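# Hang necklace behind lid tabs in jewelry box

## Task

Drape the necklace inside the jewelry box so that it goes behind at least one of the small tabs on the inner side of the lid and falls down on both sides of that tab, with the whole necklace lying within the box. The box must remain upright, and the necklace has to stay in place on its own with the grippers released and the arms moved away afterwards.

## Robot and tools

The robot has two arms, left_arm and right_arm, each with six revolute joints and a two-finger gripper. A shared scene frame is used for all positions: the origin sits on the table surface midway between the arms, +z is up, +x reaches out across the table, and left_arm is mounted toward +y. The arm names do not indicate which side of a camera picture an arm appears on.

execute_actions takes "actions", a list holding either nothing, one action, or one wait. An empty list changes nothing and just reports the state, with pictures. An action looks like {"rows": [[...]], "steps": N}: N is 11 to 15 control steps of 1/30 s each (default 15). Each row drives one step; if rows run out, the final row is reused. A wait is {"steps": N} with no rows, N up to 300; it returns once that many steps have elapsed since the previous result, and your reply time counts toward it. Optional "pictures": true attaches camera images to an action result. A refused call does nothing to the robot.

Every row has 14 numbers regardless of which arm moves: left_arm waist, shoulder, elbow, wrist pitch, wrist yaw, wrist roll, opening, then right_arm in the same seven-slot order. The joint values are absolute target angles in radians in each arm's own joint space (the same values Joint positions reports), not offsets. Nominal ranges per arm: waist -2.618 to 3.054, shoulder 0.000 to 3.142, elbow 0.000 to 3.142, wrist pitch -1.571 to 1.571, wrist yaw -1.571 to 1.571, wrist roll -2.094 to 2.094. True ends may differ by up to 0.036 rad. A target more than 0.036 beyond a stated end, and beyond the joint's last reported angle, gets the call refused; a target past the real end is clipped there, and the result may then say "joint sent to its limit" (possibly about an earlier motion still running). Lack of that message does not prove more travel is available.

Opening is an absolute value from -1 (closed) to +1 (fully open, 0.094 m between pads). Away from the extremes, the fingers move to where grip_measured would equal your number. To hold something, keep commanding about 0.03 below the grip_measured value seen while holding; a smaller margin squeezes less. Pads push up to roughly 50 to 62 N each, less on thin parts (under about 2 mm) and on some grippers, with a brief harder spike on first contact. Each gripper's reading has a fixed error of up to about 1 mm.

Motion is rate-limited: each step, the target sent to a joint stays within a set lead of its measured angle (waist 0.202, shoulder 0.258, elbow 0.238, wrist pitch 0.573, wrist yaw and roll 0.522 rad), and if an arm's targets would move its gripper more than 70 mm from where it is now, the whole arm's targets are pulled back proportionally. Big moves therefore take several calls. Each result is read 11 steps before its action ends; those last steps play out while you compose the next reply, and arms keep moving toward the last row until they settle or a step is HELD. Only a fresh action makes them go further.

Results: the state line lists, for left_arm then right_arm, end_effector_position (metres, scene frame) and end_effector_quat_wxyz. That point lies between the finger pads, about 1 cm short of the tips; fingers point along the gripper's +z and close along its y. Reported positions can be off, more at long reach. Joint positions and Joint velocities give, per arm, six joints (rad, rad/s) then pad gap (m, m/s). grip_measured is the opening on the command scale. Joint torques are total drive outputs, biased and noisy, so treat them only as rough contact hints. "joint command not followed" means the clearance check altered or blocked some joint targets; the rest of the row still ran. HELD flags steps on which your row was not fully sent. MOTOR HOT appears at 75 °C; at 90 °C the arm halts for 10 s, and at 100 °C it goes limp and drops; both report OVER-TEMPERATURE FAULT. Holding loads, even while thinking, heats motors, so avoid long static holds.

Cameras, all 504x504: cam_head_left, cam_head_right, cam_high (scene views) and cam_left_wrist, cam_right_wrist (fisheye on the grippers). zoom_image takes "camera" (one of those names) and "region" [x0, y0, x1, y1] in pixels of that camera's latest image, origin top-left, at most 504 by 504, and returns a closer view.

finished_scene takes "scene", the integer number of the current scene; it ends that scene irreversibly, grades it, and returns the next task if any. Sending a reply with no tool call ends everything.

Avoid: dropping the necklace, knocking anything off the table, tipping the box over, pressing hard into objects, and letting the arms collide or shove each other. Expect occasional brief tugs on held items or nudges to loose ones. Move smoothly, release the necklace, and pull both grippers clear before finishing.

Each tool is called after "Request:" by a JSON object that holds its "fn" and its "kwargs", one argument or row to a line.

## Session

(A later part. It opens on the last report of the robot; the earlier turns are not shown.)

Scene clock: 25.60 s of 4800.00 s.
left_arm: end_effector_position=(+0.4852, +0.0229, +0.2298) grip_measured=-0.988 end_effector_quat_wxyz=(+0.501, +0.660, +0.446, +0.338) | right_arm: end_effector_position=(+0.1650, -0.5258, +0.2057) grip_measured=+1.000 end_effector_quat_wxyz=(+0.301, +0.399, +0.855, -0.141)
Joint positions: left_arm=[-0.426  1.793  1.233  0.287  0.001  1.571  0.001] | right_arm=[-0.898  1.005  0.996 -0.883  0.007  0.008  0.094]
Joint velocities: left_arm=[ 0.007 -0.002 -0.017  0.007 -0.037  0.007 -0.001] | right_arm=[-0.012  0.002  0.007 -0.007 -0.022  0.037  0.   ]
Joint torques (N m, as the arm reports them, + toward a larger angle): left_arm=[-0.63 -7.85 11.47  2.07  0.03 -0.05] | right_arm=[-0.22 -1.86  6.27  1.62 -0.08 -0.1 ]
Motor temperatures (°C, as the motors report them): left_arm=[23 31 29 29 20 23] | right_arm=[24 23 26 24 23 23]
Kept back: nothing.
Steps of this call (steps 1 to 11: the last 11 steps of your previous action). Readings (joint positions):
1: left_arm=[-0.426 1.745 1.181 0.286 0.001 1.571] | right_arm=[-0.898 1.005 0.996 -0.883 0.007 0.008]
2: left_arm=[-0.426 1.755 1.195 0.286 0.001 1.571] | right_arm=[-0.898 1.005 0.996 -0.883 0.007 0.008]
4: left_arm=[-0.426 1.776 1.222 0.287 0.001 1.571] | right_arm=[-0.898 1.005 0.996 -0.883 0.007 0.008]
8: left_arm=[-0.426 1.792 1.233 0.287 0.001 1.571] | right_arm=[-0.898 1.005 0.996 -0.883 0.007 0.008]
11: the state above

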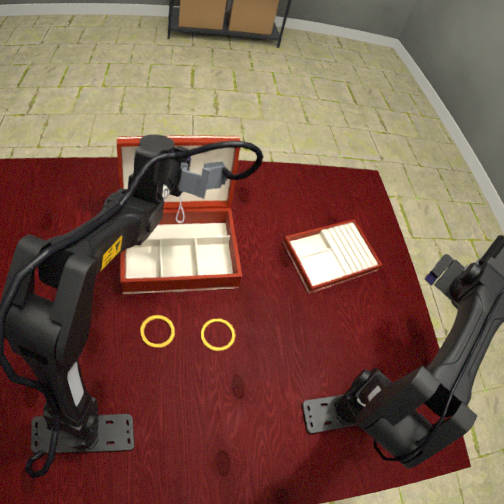

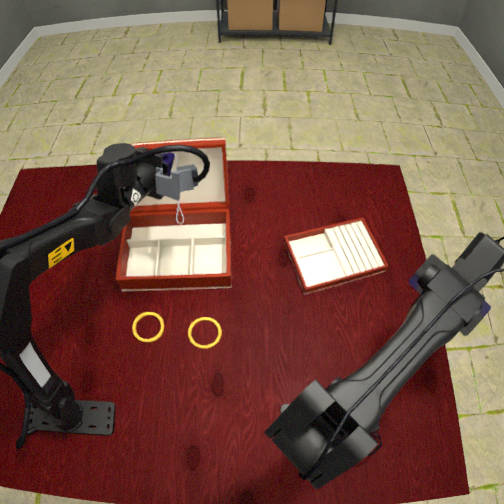

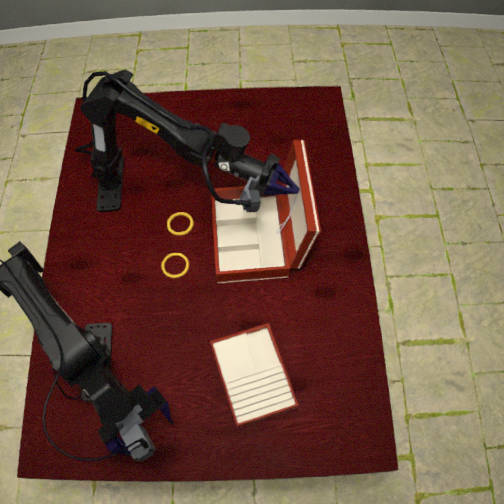

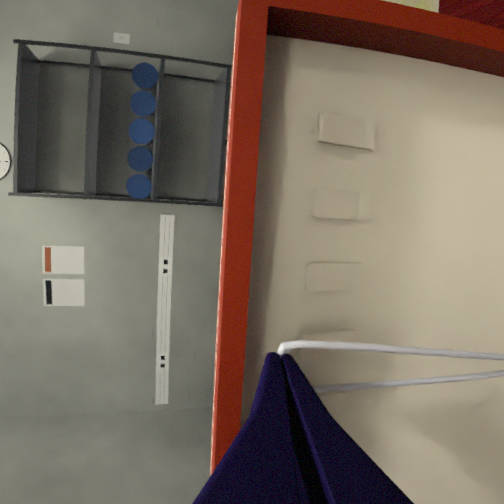

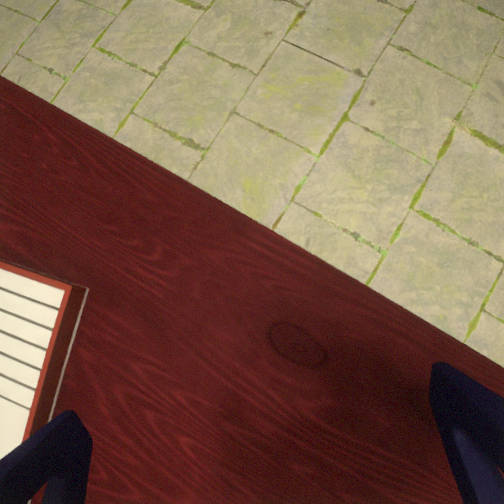

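Request:
{"fn": "execute_actions", "kwargs": {
  "actions": [
    {"rows":[[-0.425,1.81,1.265,0.27,0,1.57,-1,-0.9,1.0,1.0,-0.9,0,0,1],[-0.42,1.82,1.275,0.26,0,1.57,-1,-0.9,1.0,1.0,-0.9,0,0,1],[-0.415,1.83,1.286,0.255,0,1.57,-1,-0.9,1.0,1.0,-0.9,0,0,1],[-0.41,1.84,1.297,0.25,0,1.57,-1,-0.9,1.0,1.0,-0.9,0,0,1],[-0.405,1.85,1.308,0.248,0,1.57,-1,-0.9,1.0,1.0,-0.9,0,0,1]],"steps":15}
  ]
}}

Request:
{"fn": "execute_actions", "kwargs": {
  "actions": []
}}

Scene clock: 26.30 s of 4800.00 s.
left_arm: end_effector_position=(+0.4885, +0.0218, +0.2297) grip_measured=-0.988 end_effector_quat_wxyz=(+0.500, +0.660, +0.447, +0.338) | right_arm: end_effector_position=(+0.1650, -0.5258, +0.2057) grip_measured=+1.000 end_effector_quat_wxyz=(+0.301, +0.399, +0.855, -0.141)
Joint positions: left_arm=[-0.425  1.805  1.25   0.281  0.001  1.571  0.001] | right_arm=[-0.898  1.005  0.996 -0.883  0.007  0.008  0.094]
Joint velocities: left_arm=[-0.002  0.227  0.3   -0.125  0.007  0.022 -0.   ] | right_arm=[-0.002 -0.002  0.007  0.037  0.081  0.022  0.   ]
Joint torques (N m, as the arm reports them, + toward a larger angle): left_arm=[ 1.09 -7.31 11.65  1.97  0.04 -0.05] | right_arm=[-0.12 -1.86  6.49  1.55 -0.13 -0.1 ]
Motor temperatures (°C, as the motors report them): left_arm=[23 31 29 29 20 23] | right_arm=[24 23 26 24 23 23]
Steps of this call (steps 1 to 17: the robot went on to your last target; steps 18 to 21: the first 4 steps of this action). Readings (joint positions):
18: left_arm=[-0.426 1.793 1.233 0.287 0.001 1.571] | right_arm=[-0.898 1.005 0.996 -0.883 0.007 0.008]
19: left_arm=[-0.426 1.794 1.235 0.285 0.001 1.571] | right_arm=[-0.898 1.005 0.996 -0.883 0.007 0.008]
21: the state above

Scene clock: 26.67 s of 4800.00 s.
left_arm: end_effector_position=(+0.4975, +0.0254, +0.2235) grip_measured=-0.988 end_effector_quat_wxyz=(+0.494, +0.661, +0.453, +0.338) | right_arm: end_effector_position=(+0.1650, -0.5258, +0.2057) grip_measured=+1.000 end_effector_quat_wxyz=(+0.301, +0.399, +0.855, -0.141)
Joint positions: left_arm=[-0.414  1.838  1.279  0.27   0.001  1.571  0.001] | right_arm=[-0.898  1.005  0.996 -0.883  0.007  0.008  0.094]
Joint velocities: left_arm=[-0.007  0.007  0.017 -0.081 -0.022  0.051  0.001] | right_arm=[ 0.007 -0.017  0.012 -0.051  0.007  0.022  0.   ]
Joint torques (N m, as the arm reports them, + toward a larger angle): left_arm=[ 0.78 -8.21 11.71  1.98  0.05 -0.05] | right_arm=[-0.12 -2.06  6.25  1.6  -0.13 -0.09]
Motor temperatures (°C, as the motors report them): left_arm=[23 31 29 29 20 23] | right_arm=[24 23 26 24 23 23]
Kept back: nothing.
Steps of this call (steps 1 to 11: the last 11 steps of your previous action). Readings (joint positions):
1: left_arm=[-0.424 1.814 1.261 0.280 0.001 1.571] | right_arm=[-0.898 1.005 0.996 -0.883 0.007 0.008]
2: left_arm=[-0.423 1.823 1.271 0.280 0.001 1.571] | right_arm=[-0.898 1.005 0.996 -0.883 0.007 0.008]
4: left_arm=[-0.419 1.834 1.279 0.279 0.001 1.571] | right_arm=[-0.898 1.005 0.996 -0.883 0.007 0.008]
8: left_arm=[-0.414 1.838 1.279 0.271 0.001 1.571] | right_arm=[-0.898 1.005 0.996 -0.883 0.007 0.008]
11: the state above

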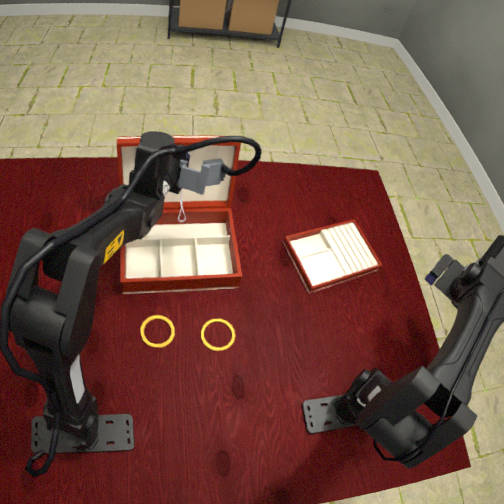

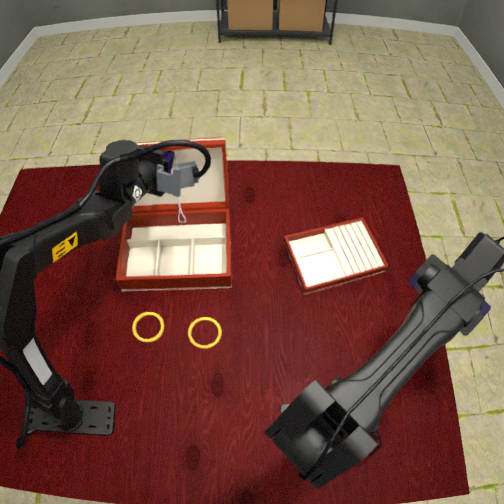

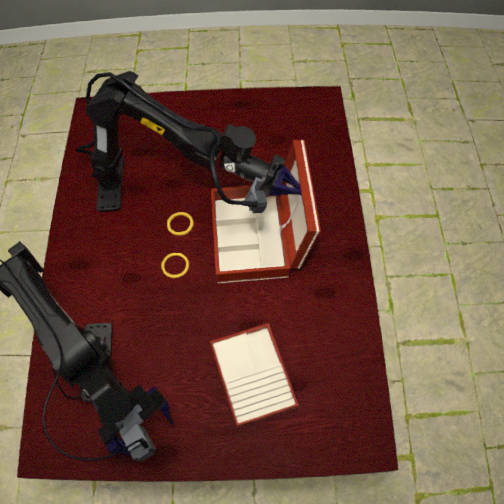

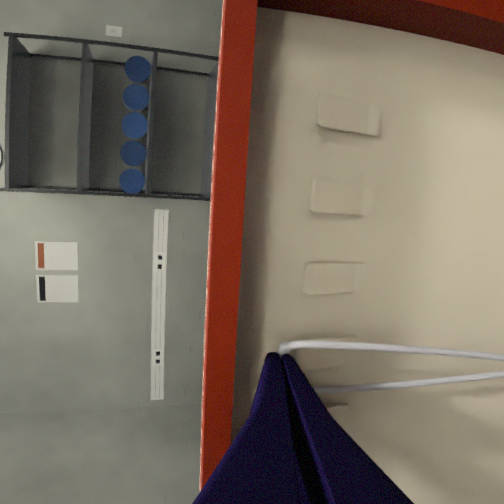

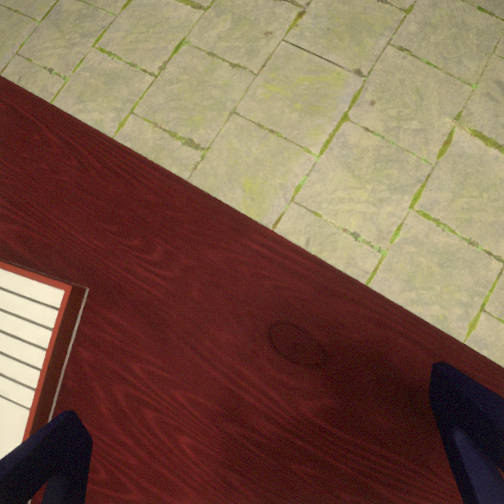

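Request:
{"fn": "zoom_image", "kwargs": {
  "camera": "cam_left_wrist",
  "region": [200,240,440,480]
}}

Region (200, 240, 440, 480) of cam_left_wrist's 504x504 image, scaled by 2.100, with more detail than that image has.

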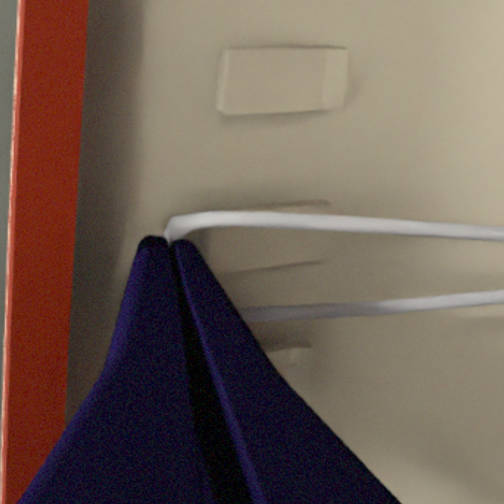

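Request:
{"fn": "execute_actions", "kwargs": {
  "actions": [
    {"rows":[[-0.412,1.856,1.315,0.25,0,1.57,-1,-0.9,1.0,1.0,-0.9,0,0,1],[-0.412,1.864,1.324,0.249,0,1.57,-1,-0.9,1.0,1.0,-0.9,0,0,1],[-0.412,1.872,1.333,0.248,0,1.57,-1,-0.9,1.0,1.0,-0.9,0,0,1],[-0.412,1.88,1.342,0.247,0,1.57,-1,-0.9,1.0,1.0,-0.9,0,0,1],[-0.412,1.888,1.351,0.246,0,1.57,-1,-0.9,1.0,1.0,-0.9,0,0,1]],"steps":15}
  ]
}}

Request:
{"fn": "execute_actions", "kwargs": {
  "actions": []
}}

Request:
{"fn": "zoom_image", "kwargs": {
  "camera": "cam_left_wrist",
  "region": [200,240,440,480]
}}

Scene clock: 27.63 s of 4800.00 s.
left_arm: end_effector_position=(+0.5008, +0.0241, +0.2244) grip_measured=-0.988 end_effector_quat_wxyz=(+0.494, +0.661, +0.452, +0.338) | right_arm: end_effector_position=(+0.1650, -0.5258, +0.2057) grip_measured=+1.000 end_effector_quat_wxyz=(+0.301, +0.399, +0.855, -0.141)
Joint positions: left_arm=[-0.414  1.85   1.296  0.268  0.001  1.571  0.001] | right_arm=[-0.898  1.005  0.996 -0.883  0.007  0.008  0.094]
Joint velocities: left_arm=[ 0.012  0.212  0.276 -0.022  0.022 -0.037 -0.002] | right_arm=[-0.012 -0.012  0.002 -0.007  0.037 -0.022  0.   ]
Joint torques (N m, as the arm reports them, + toward a larger angle): left_arm=[ 0.17 -7.85 11.65  1.98  0.02 -0.06] | right_arm=[-0.1  -1.97  6.24  1.58 -0.09 -0.07]
Motor temperatures (°C, as the motors report them): left_arm=[23 31 30 29 20 23] | right_arm=[24 23 26 24 23 23]
Steps of this call (steps 1 to 25: the robot went on to your last target; steps 26 to 29: the first 4 steps of this action). Readings (joint positions):
26: left_arm=[-0.414 1.838 1.279 0.270 0.001 1.571] | right_arm=[-0.898 1.005 0.996 -0.883 0.007 0.008]
27: left_arm=[-0.414 1.839 1.281 0.269 0.001 1.571] | right_arm=[-0.898 1.005 0.996 -0.883 0.007 0.008]
29: the state above

Scene clock: 28.00 s of 4800.00 s.
left_arm: end_effector_position=(+0.5061, +0.0221, +0.2215) grip_measured=-0.988 end_effector_quat_wxyz=(+0.493, +0.662, +0.453, +0.337) | right_arm: end_effector_position=(+0.1650, -0.5258, +0.2057) grip_measured=+1.000 end_effector_quat_wxyz=(+0.301, +0.399, +0.855, -0.141)
Joint positions: left_arm=[-0.414  1.873  1.319  0.263  0.001  1.571  0.001] | right_arm=[-0.898  1.005  0.996 -0.883  0.007  0.008  0.094]
Joint velocities: left_arm=[-0.002 -0.012 -0.007  0.022  0.095 -0.007 -0.   ] | right_arm=[-0.002  0.002  0.007 -0.007  0.037  0.007  0.   ]
Joint torques (N m, as the arm reports them, + toward a larger angle): left_arm=[ 0.16 -8.36 11.88  2.03  0.03 -0.04] | right_arm=[-0.11 -2.1   6.23  1.6  -0.09 -0.06]
Motor temperatures (°C, as the motors report them): left_arm=[23 31 30 29 20 23] | right_arm=[24 23 26 24 23 23]
Kept back: nothing.
Steps of this call (steps 1 to 11: the last 11 steps of your previous action). Readings (joint positions):
1: left_arm=[-0.414 1.857 1.306 0.266 0.001 1.571] | right_arm=[-0.898 1.005 0.996 -0.883 0.007 0.008]
2: left_arm=[-0.414 1.863 1.313 0.264 0.001 1.571] | right_arm=[-0.898 1.005 0.996 -0.883 0.007 0.008]
4: left_arm=[-0.414 1.872 1.318 0.264 0.001 1.571] | right_arm=[-0.898 1.005 0.996 -0.883 0.007 0.008]
8: left_arm=[-0.414 1.873 1.319 0.263 0.001 1.571] | right_arm=[-0.898 1.005 0.996 -0.883 0.007 0.008]
11: the state above

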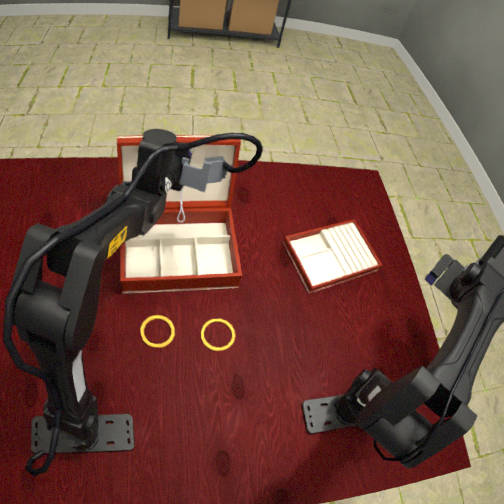

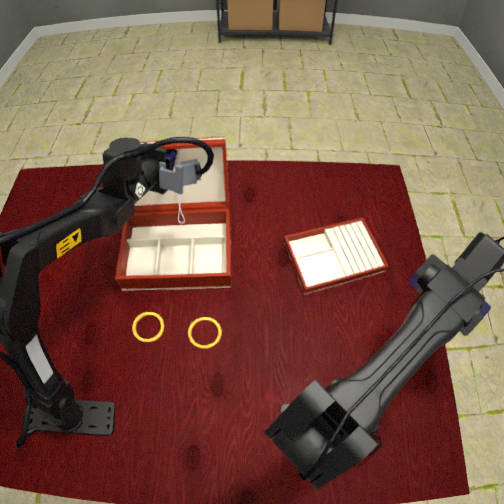

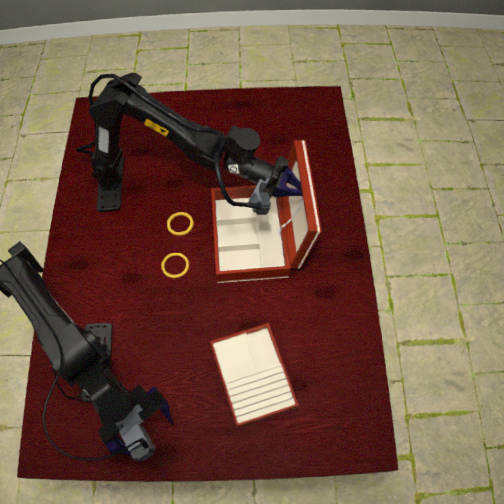

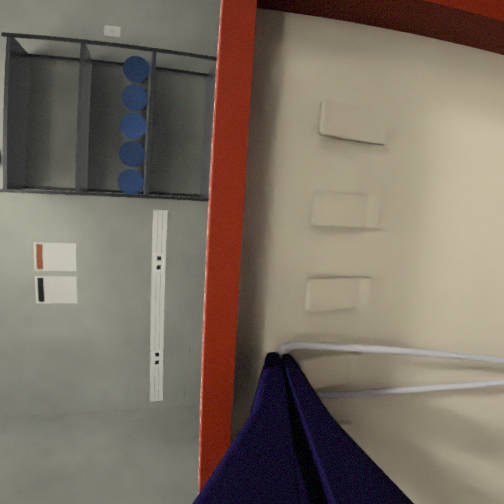

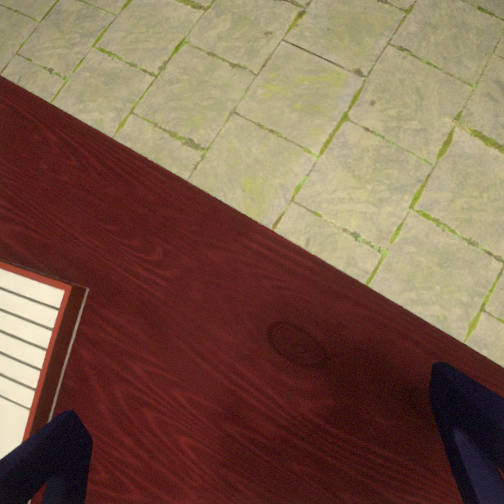

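Region (200, 240, 440, 480) of cam_left_wrist's 504x504 image, scaled by 2.100, with more detail than that image has.

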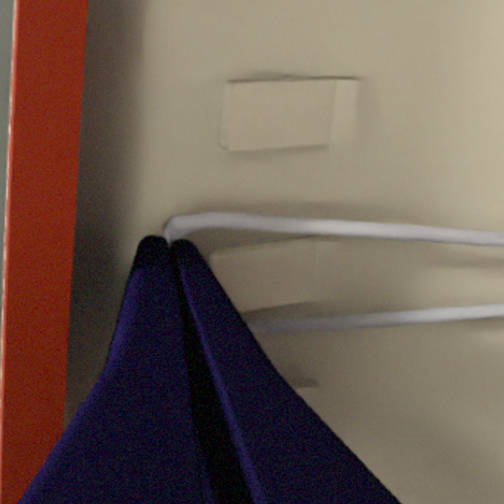

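Request:
{"fn": "execute_actions", "kwargs": {
  "actions": [
    {"rows":[[-0.405,1.89,1.36,0.25,0,1.57,-1,-0.9,1.0,1.0,-0.9,0,0,1],[-0.40,1.898,1.37,0.249,0,1.57,-1,-0.9,1.0,1.0,-0.9,0,0,1],[-0.397,1.906,1.38,0.248,0,1.57,-1,-0.9,1.0,1.0,-0.9,0,0,1],[-0.394,1.914,1.39,0.247,0,1.57,-1,-0.9,1.0,1.0,-0.9,0,0,1],[-0.392,1.922,1.40,0.246,0,1.57,-1,-0.9,1.0,1.0,-0.9,0,0,1]],"steps":15}
  ]
}}

Request:
{"fn": "execute_actions", "kwargs": {
  "actions": []
}}

Request:
{"fn": "zoom_image", "kwargs": {
  "camera": "cam_left_wrist",
  "region": [200,240,440,480]
}}

Scene clock: 28.73 s of 4800.00 s.
left_arm: end_effector_position=(+0.5092, +0.0211, +0.2231) grip_measured=-0.988 end_effector_quat_wxyz=(+0.493, +0.661, +0.453, +0.338) | right_arm: end_effector_position=(+0.1650, -0.5258, +0.2057) grip_measured=+1.000 end_effector_quat_wxyz=(+0.301, +0.399, +0.855, -0.141)
Joint positions: left_arm=[-0.413  1.883  1.338  0.256  0.001  1.571  0.001] | right_arm=[-0.898  1.005  0.996 -0.883  0.007  0.008  0.094]
Joint velocities: left_arm=[ 0.002  0.183  0.286 -0.11   0.022  0.066 -0.001] | right_arm=[ 0.007 -0.002  0.002 -0.007  0.022 -0.081  0.   ]
Joint torques (N m, as the arm reports them, + toward a larger angle): left_arm=[ 1.43 -8.08 12.22  2.29  0.02 -0.03] | right_arm=[-0.34 -1.98  6.15  1.55 -0.11 -0.1 ]
Motor temperatures (°C, as the motors report them): left_arm=[23 31 30 30 20 23] | right_arm=[24 23 26 24 23 23]
Steps of this call (steps 1 to 18: the robot went on to your last target; steps 19 to 22: the first 4 steps of this action). Readings (joint positions):
19: left_arm=[-0.414 1.873 1.319 0.263 0.001 1.571] | right_arm=[-0.898 1.005 0.996 -0.883 0.007 0.008]
20: left_arm=[-0.414 1.874 1.322 0.261 0.001 1.571] | right_arm=[-0.898 1.005 0.996 -0.883 0.007 0.008]
22: the state above

Scene clock: 29.10 s of 4800.00 s.
left_arm: end_effector_position=(+0.5169, +0.0222, +0.2218) grip_measured=-0.988 end_effector_quat_wxyz=(+0.492, +0.660, +0.455, +0.339) | right_arm: end_effector_position=(+0.1650, -0.5258, +0.2057) grip_measured=+1.000 end_effector_quat_wxyz=(+0.301, +0.399, +0.855, -0.141)
Joint positions: left_arm=[-0.407  1.909  1.367  0.252  0.001  1.571  0.001] | right_arm=[-0.898  1.005  0.996 -0.883  0.007  0.008  0.094]
Joint velocities: left_arm=[-0.007 -0.012  0.002  0.037  0.007  0.066 -0.   ] | right_arm=[-0.012  0.002  0.002  0.007 -0.022 -0.007  0.   ]
Joint torques (N m, as the arm reports them, + toward a larger angle): left_arm=[ 1.14 -8.83 11.99  2.1   0.04 -0.04] | right_arm=[-0.09 -1.99  6.33  1.57 -0.1  -0.11]
Motor temperatures (°C, as the motors report them): left_arm=[23 31 30 30 20 23] | right_arm=[24 23 26 24 23 23]
Kept back: nothing.
Steps of this call (steps 1 to 11: the last 11 steps of your previous action). Readings (joint positions):
1: left_arm=[-0.412 1.890 1.348 0.252 0.001 1.571] | right_arm=[-0.898 1.005 0.996 -0.883 0.007 0.008]
2: left_arm=[-0.411 1.898 1.356 0.252 0.001 1.571] | right_arm=[-0.898 1.005 0.996 -0.883 0.007 0.008]
4: left_arm=[-0.408 1.908 1.365 0.252 0.001 1.571] | right_arm=[-0.898 1.005 0.996 -0.883 0.007 0.008]
8: left_arm=[-0.407 1.909 1.367 0.252 0.001 1.571] | right_arm=[-0.898 1.005 0.996 -0.883 0.007 0.008]
11: the state above

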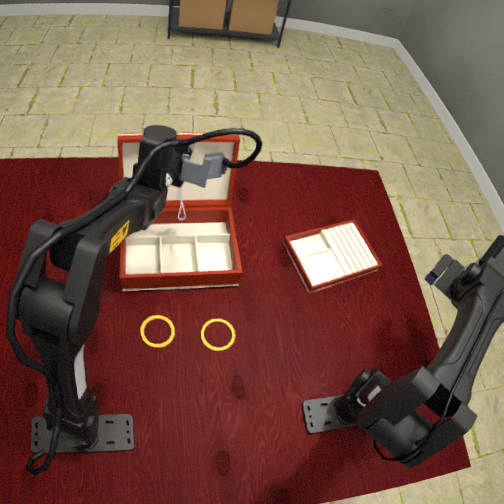

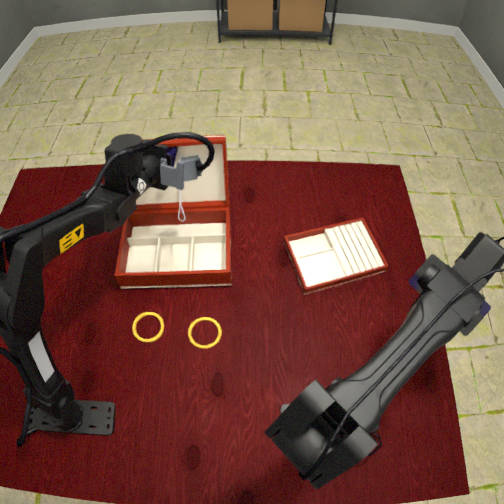

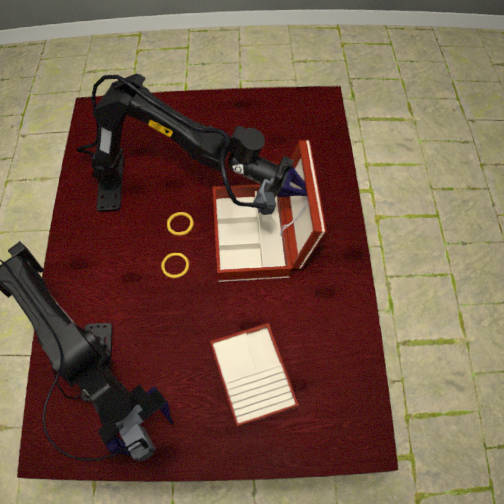

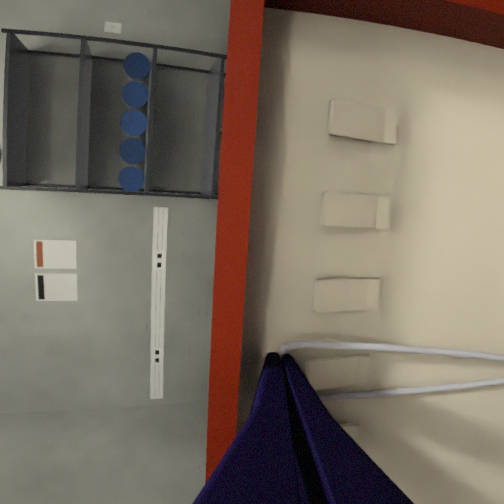

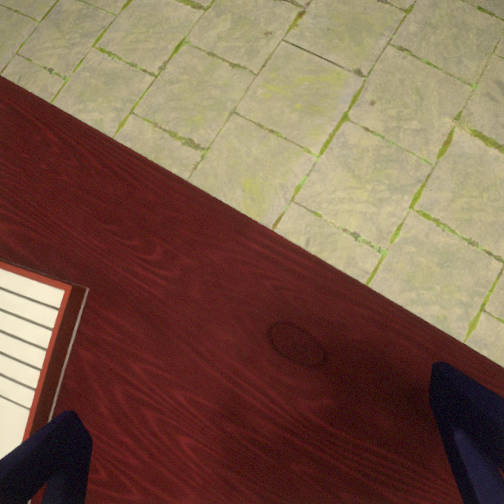

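Region (200, 240, 440, 480) of cam_left_wrist's 504x504 image, scaled by 2.100, with more detail than that image has.

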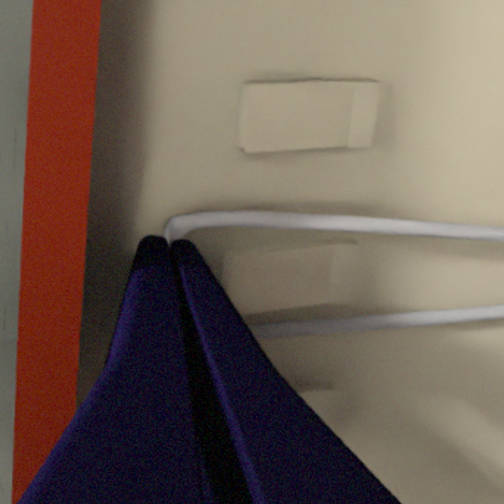

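Request:
{"fn": "execute_actions", "kwargs": {
  "actions": [
    {"rows":[[-0.405,1.915,1.39,0.23,0,1.57,-1,-0.9,1.0,1.0,-0.9,0,0,1],[-0.405,1.915,1.39,0.215,0,1.57,-1,-0.9,1.0,1.0,-0.9,0,0,1],[-0.405,1.915,1.39,0.21,0,1.57,-1,-0.9,1.0,1.0,-0.9,0,0,1],[-0.405,1.915,1.39,0.21,0,1.57,-1,-0.9,1.0,1.0,-0.9,0,0,1],[-0.405,1.915,1.39,0.21,0,1.57,-1,-0.9,1.0,1.0,-0.9,0,0,1],[-0.405,1.923,1.398,0.21,0,1.57,-1,-0.9,1.0,1.0,-0.9,0,0,1],[-0.405,1.931,1.406,0.209,0,1.57,-1,-0.9,1.0,1.0,-0.9,0,0,1],[-0.405,1.939,1.414,0.208,0,1.57,-1,-0.9,1.0,1.0,-0.9,0,0,1],[-0.405,1.947,1.422,0.207,0,1.57,-1,-0.9,1.0,1.0,-0.9,0,0,1]],"steps":15}
  ]
}}

Request:
{"fn": "execute_actions", "kwargs": {
  "actions": []
}}

Request:
{"fn": "zoom_image", "kwargs": {
  "camera": "cam_left_wrist",
  "region": [200,240,440,480]
}}

Scene clock: 30.13 s of 4800.00 s.
left_arm: end_effector_position=(+0.5165, +0.0224, +0.2205) grip_measured=-0.988 end_effector_quat_wxyz=(+0.490, +0.661, +0.456, +0.338) | right_arm: end_effector_position=(+0.1650, -0.5258, +0.2057) grip_measured=+1.000 end_effector_quat_wxyz=(+0.301, +0.399, +0.855, -0.141)
Joint positions: left_arm=[-0.407  1.909  1.367  0.247  0.001  1.571  0.001] | right_arm=[-0.898  1.005  0.996 -0.883  0.007  0.008  0.094]
Joint velocities: left_arm=[-0.012 -0.007 -0.007 -0.066 -0.022 -0.037 -0.   ] | right_arm=[-0.002 -0.012  0.007 -0.007 -0.022 -0.081  0.   ]
Joint torques (N m, as the arm reports them, + toward a larger angle): left_arm=[ 0.24 -9.32 11.2   1.9   0.03 -0.03] | right_arm=[-0.1  -2.03  6.21  1.57 -0.09 -0.08]
Motor temperatures (°C, as the motors report them): left_arm=[23 31 30 30 20 23] | right_arm=[24 23 26 24 23 23]
Steps of this call (steps 1 to 27: the robot went on to your last target; steps 28 to 31: the first 4 steps of this action). Readings (joint positions):
28: left_arm=[-0.407 1.909 1.367 0.252 0.001 1.571] | right_arm=[-0.898 1.005 0.996 -0.883 0.007 0.008]
29: left_arm=[-0.407 1.909 1.367 0.250 0.001 1.571] | right_arm=[-0.898 1.005 0.996 -0.883 0.007 0.008]
31: the state above

Scene clock: 30.50 s of 4800.00 s.
left_arm: end_effector_position=(+0.5209, +0.0207, +0.2182) grip_measured=-0.988 end_effector_quat_wxyz=(+0.488, +0.663, +0.458, +0.336) | right_arm: end_effector_position=(+0.1650, -0.5258, +0.2057) grip_measured=+1.000 end_effector_quat_wxyz=(+0.301, +0.399, +0.855, -0.141)
Joint positions: left_arm=[-0.407  1.929  1.392  0.234  0.001  1.571  0.001] | right_arm=[-0.898  1.005  0.996 -0.883  0.007  0.008  0.094]
Joint velocities: left_arm=[-0.022  0.017  0.002 -0.037 -0.007  0.066 -0.001] | right_arm=[-0.002 -0.007 -0.017 -0.037  0.051  0.022  0.   ]
Joint torques (N m, as the arm reports them, + toward a larger angle): left_arm=[ 0.19 -8.66 11.78  1.92  0.03 -0.06] | right_arm=[-0.12 -2.01  6.14  1.56 -0.07 -0.07]
Motor temperatures (°C, as the motors report them): left_arm=[23 32 31 30 20 23] | right_arm=[24 23 26 24 23 23]
Kept back: nothing.
Steps of this call (steps 1 to 11: the last 11 steps of your previous action). Readings (joint positions):
1: left_arm=[-0.407 1.909 1.367 0.245 0.001 1.571] | right_arm=[-0.898 1.005 0.996 -0.883 0.007 0.008]
2: left_arm=[-0.407 1.909 1.367 0.244 0.001 1.571] | right_arm=[-0.898 1.005 0.996 -0.883 0.007 0.008]
4: left_arm=[-0.407 1.910 1.370 0.240 0.001 1.571] | right_arm=[-0.898 1.005 0.996 -0.883 0.007 0.008]
8: left_arm=[-0.407 1.926 1.391 0.234 0.001 1.571] | right_arm=[-0.898 1.005 0.996 -0.883 0.007 0.008]
11: the state above

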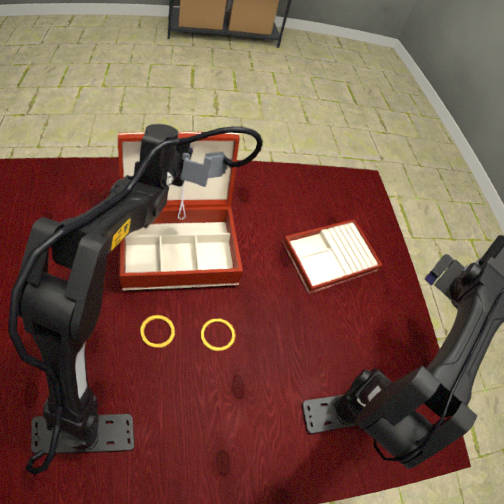

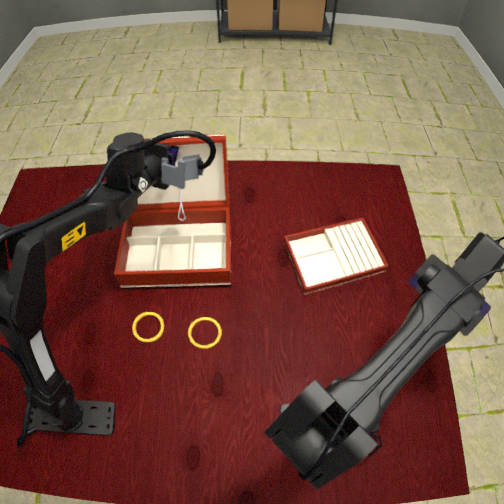

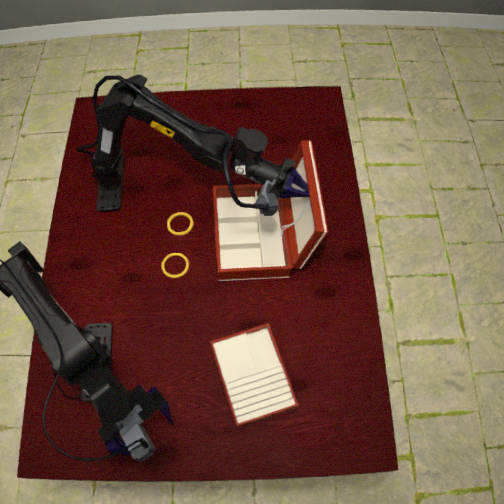

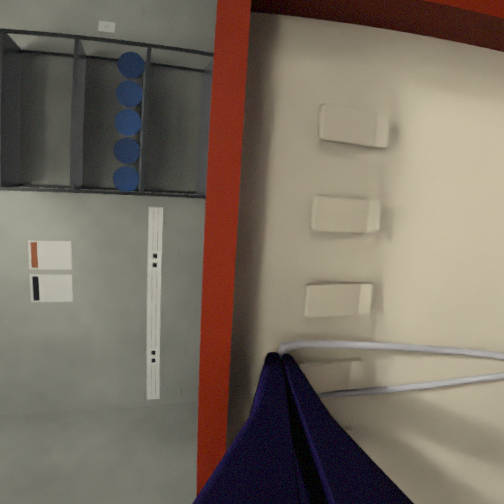

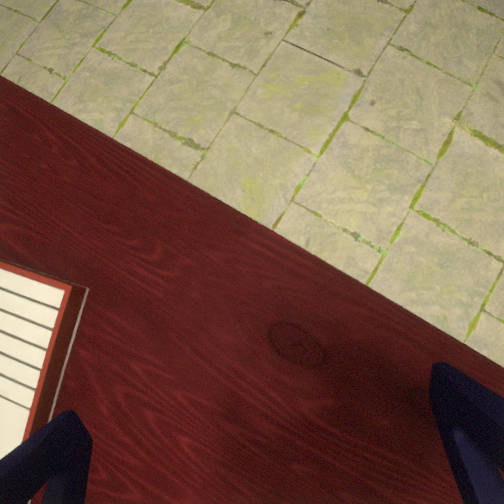

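Region (200, 240, 440, 480) of cam_left_wrist's 504x504 image, scaled by 2.100, with more detail than that image has.

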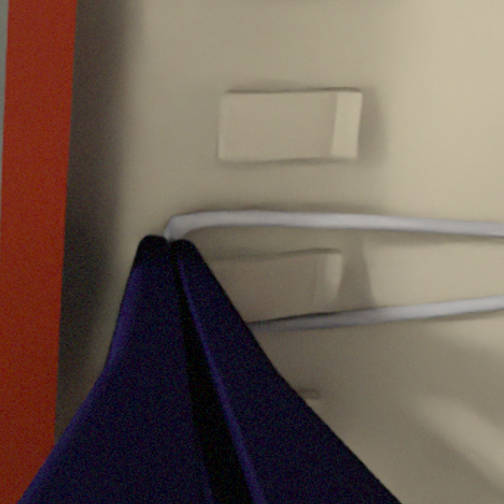

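Request:
{"fn": "execute_actions", "kwargs": {
  "actions": [
    {"rows":[[-0.397,1.945,1.42,0.215,0,1.57,-1,-0.9,1.0,1.0,-0.9,0,0,1],[-0.392,1.952,1.43,0.214,0,1.57,-1,-0.9,1.0,1.0,-0.9,0,0,1],[-0.389,1.959,1.44,0.213,0,1.57,-1,-0.9,1.0,1.0,-0.9,0,0,1],[-0.389,1.966,1.448,0.212,0,1.57,-1,-0.9,1.0,1.0,-0.9,0,0,1]],"steps":15}
  ]
}}

Request:
{"fn": "execute_actions", "kwargs": {
  "actions": []
}}

Request:
{"fn": "zoom_image", "kwargs": {
  "camera": "cam_left_wrist",
  "region": [200,240,440,480]
}}

Scene clock: 31.13 s of 4800.00 s.
left_arm: end_effector_position=(+0.5224, +0.0201, +0.2188) grip_measured=-0.988 end_effector_quat_wxyz=(+0.488, +0.663, +0.457, +0.336) | right_arm: end_effector_position=(+0.1650, -0.5258, +0.2057) grip_measured=+1.000 end_effector_quat_wxyz=(+0.301, +0.399, +0.855, -0.141)
Joint positions: left_arm=[-0.407  1.934  1.401  0.231  0.001  1.571  0.001] | right_arm=[-0.898  1.005  0.996 -0.883  0.007  0.008  0.094]
Joint velocities: left_arm=[ 0.022  0.159  0.222 -0.051  0.022 -0.007 -0.   ] | right_arm=[ 0.012 -0.007  0.007 -0.037  0.007 -0.007  0.   ]
Joint torques (N m, as the arm reports them, + toward a larger angle): left_arm=[ 1.27 -8.28 12.04  2.03  0.04 -0.06] | right_arm=[-0.19 -2.19  6.18  1.6  -0.08 -0.07]
Motor temperatures (°C, as the motors report them): left_arm=[23 32 31 30 20 23] | right_arm=[24 23 26 24 23 23]
Steps of this call (steps 1 to 15: the robot went on to your last target; steps 16 to 19: the first 4 steps of this action). Readings (joint positions):
16: left_arm=[-0.407 1.929 1.392 0.233 0.001 1.571] | right_arm=[-0.898 1.005 0.996 -0.883 0.007 0.008]
17: left_arm=[-0.407 1.929 1.392 0.233 0.001 1.571] | right_arm=[-0.898 1.005 0.996 -0.883 0.007 0.008]
19: the state above

Scene clock: 31.50 s of 4800.00 s.
left_arm: end_effector_position=(+0.5267, +0.0207, +0.2178) grip_measured=-0.988 end_effector_quat_wxyz=(+0.488, +0.662, +0.458, +0.337) | right_arm: end_effector_position=(+0.1650, -0.5258, +0.2057) grip_measured=+1.000 end_effector_quat_wxyz=(+0.301, +0.399, +0.855, -0.141)
Joint positions: left_arm=[-0.403  1.949  1.417  0.23   0.001  1.571  0.001] | right_arm=[-0.898  1.005  0.996 -0.883  0.007  0.008  0.094]
Joint velocities: left_arm=[ 0.002 -0.012 -0.022  0.022 -0.037 -0.037 -0.   ] | right_arm=[ 0.002 -0.012 -0.007 -0.007  0.007 -0.051  0.   ]
Joint torques (N m, as the arm reports them, + toward a larger angle): left_arm=[ 1.14 -8.88 11.8   2.    0.04 -0.03] | right_arm=[-0.11 -2.18  6.34  1.56 -0.09 -0.08]
Motor temperatures (°C, as the motors report them): left_arm=[23 32 31 30 20 23] | right_arm=[24 23 26 24 23 23]
Kept back: nothing.
Steps of this call (steps 1 to 11: the last 11 steps of your previous action). Readings (joint positions):
1: left_arm=[-0.406 1.939 1.409 0.230 0.001 1.571] | right_arm=[-0.898 1.005 0.996 -0.883 0.007 0.008]
2: left_arm=[-0.405 1.943 1.414 0.230 0.001 1.571] | right_arm=[-0.898 1.005 0.996 -0.883 0.007 0.008]
4: left_arm=[-0.404 1.948 1.417 0.230 0.001 1.571] | right_arm=[-0.898 1.005 0.996 -0.883 0.007 0.008]
8: left_arm=[-0.403 1.949 1.417 0.230 0.001 1.571] | right_arm=[-0.898 1.005 0.996 -0.883 0.007 0.008]
11: the state above

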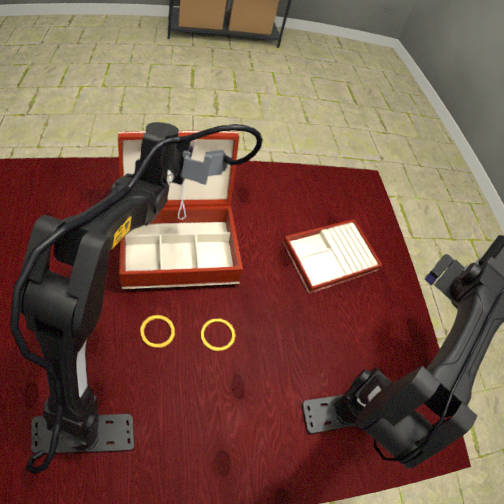

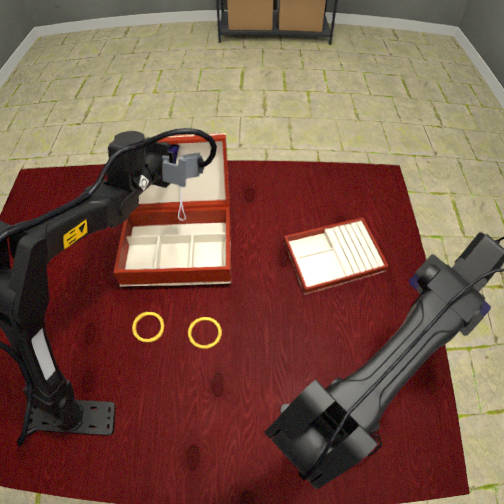

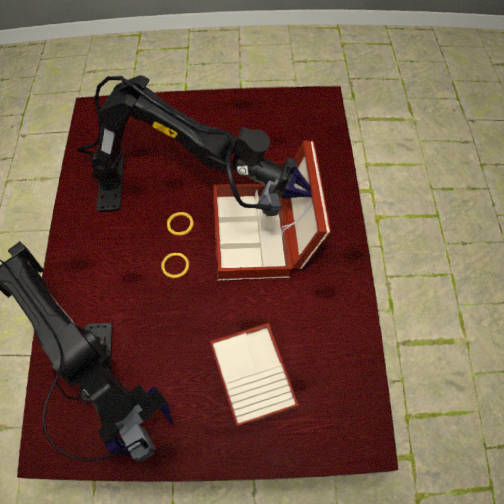

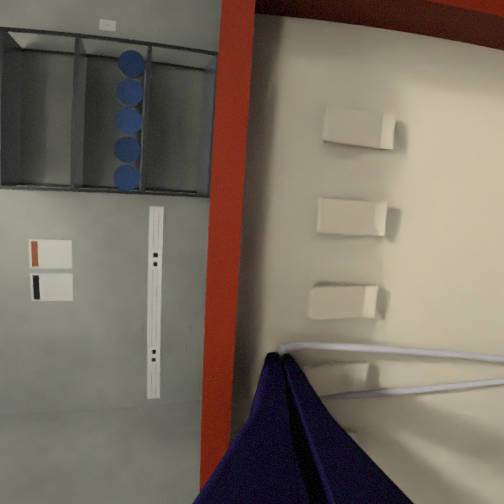

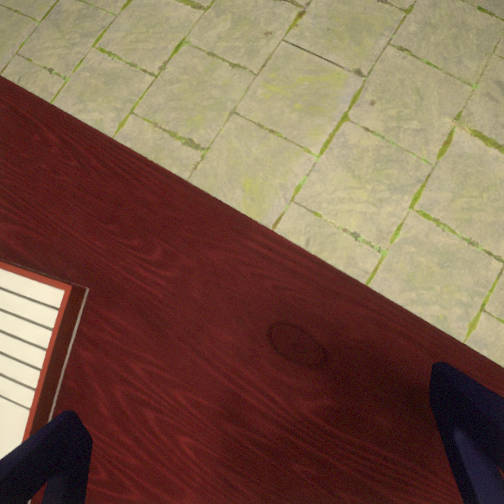

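Region (200, 240, 440, 480) of cam_left_wrist's 504x504 image, scaled by 2.100, with more detail than that image has.

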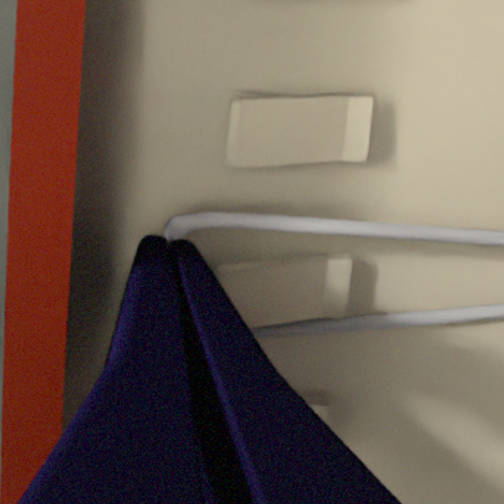

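Request:
{"fn": "execute_actions", "kwargs": {
  "actions": []
}}

Request:
{"fn": "zoom_image", "kwargs": {
  "camera": "cam_left_wrist",
  "region": [200,260,440,500]
}}

Scene clock: 32.87 s of 4800.00 s.
left_arm: end_effector_position=(+0.5267, +0.0207, +0.2178) grip_measured=-0.988 end_effector_quat_wxyz=(+0.488, +0.662, +0.458, +0.337) | right_arm: end_effector_position=(+0.1650, -0.5258, +0.2057) grip_measured=+1.000 end_effector_quat_wxyz=(+0.301, +0.399, +0.855, -0.141)
Joint positions: left_arm=[-0.403  1.949  1.417  0.23   0.001  1.571  0.001] | right_arm=[-0.898  1.005  0.996 -0.883  0.007  0.008  0.094]
Joint velocities: left_arm=[-0.002 -0.007  0.002 -0.022 -0.051 -0.11   0.   ] | right_arm=[-0.002  0.012 -0.007 -0.037 -0.051  0.007  0.   ]
Joint torques (N m, as the arm reports them, + toward a larger angle): left_arm=[ 1.09 -8.84 11.82  1.99  0.03 -0.04] | right_arm=[-0.18 -2.04  6.18  1.57 -0.13 -0.09]
Motor temperatures (°C, as the motors report them): left_arm=[23 32 31 30 20 23] | right_arm=[24 23 26 24 23 23]
Kept back: nothing.
Steps of this call (steps 1 to 30: the robot went on to your last target; steps 31 to 41: nothing new was sent). Readings (joint positions):
1: left_arm=[-0.403 1.949 1.417 0.230 0.001 1.571] | right_arm=[-0.898 1.005 0.996 -0.883 0.007 0.008]
2: left_arm=[-0.403 1.949 1.417 0.230 0.001 1.571] | right_arm=[-0.898 1.005 0.996 -0.883 0.007 0.008]
4: left_arm=[-0.403 1.949 1.417 0.230 0.001 1.571] | right_arm=[-0.898 1.005 0.996 -0.883 0.007 0.008]
8: left_arm=[-0.403 1.949 1.417 0.230 0.001 1.571] | right_arm=[-0.898 1.005 0.996 -0.883 0.007 0.008]
41: the state above
All arms were judged still, so your last target was given up. Only a new action makes them travel on or press farther. Fingers that are still opening or closing keep moving.

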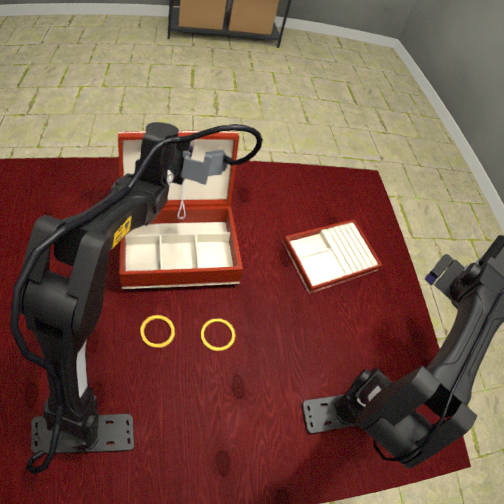

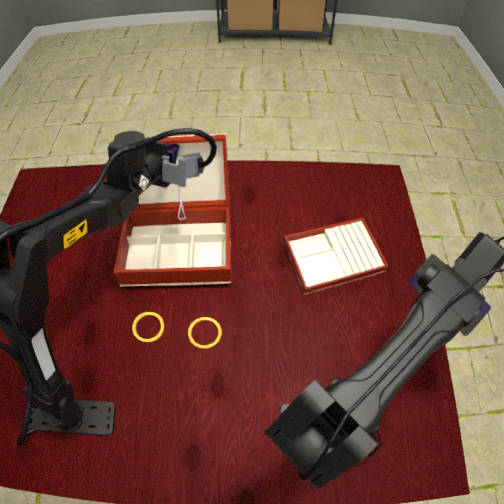

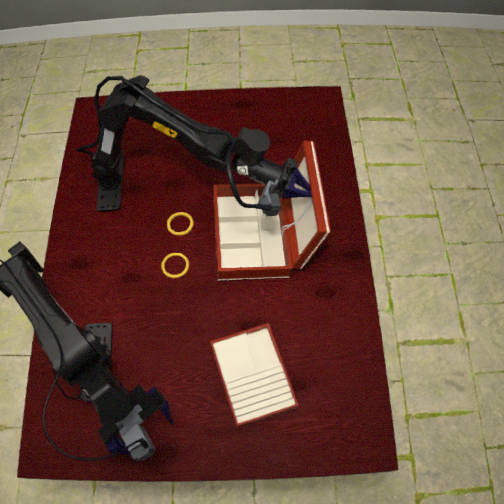

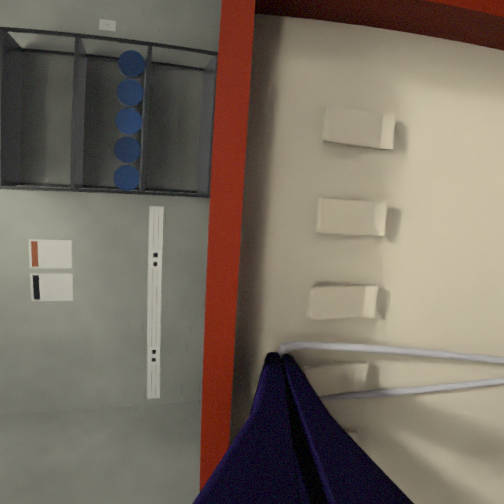

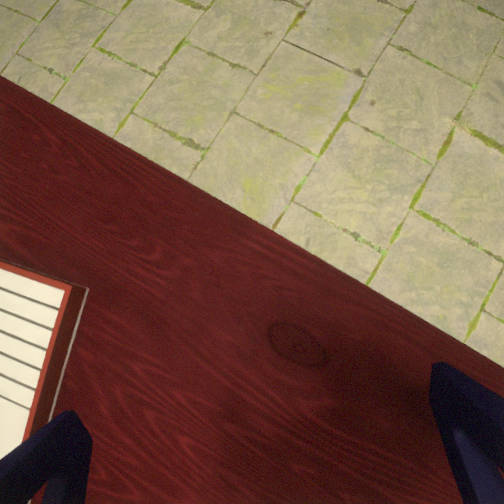

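Region (200, 260, 440, 500) of cam_left_wrist's 504x504 image, scaled by 2.100, with more detail than that image has.

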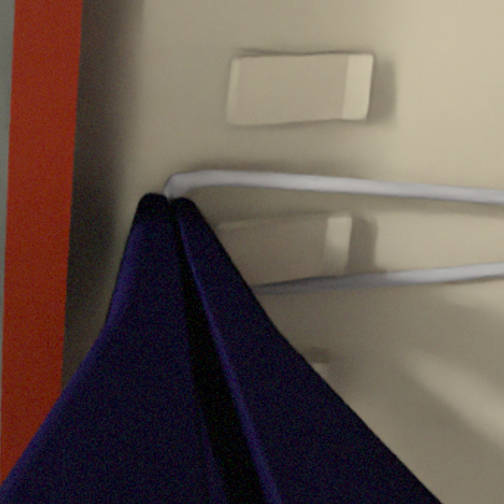

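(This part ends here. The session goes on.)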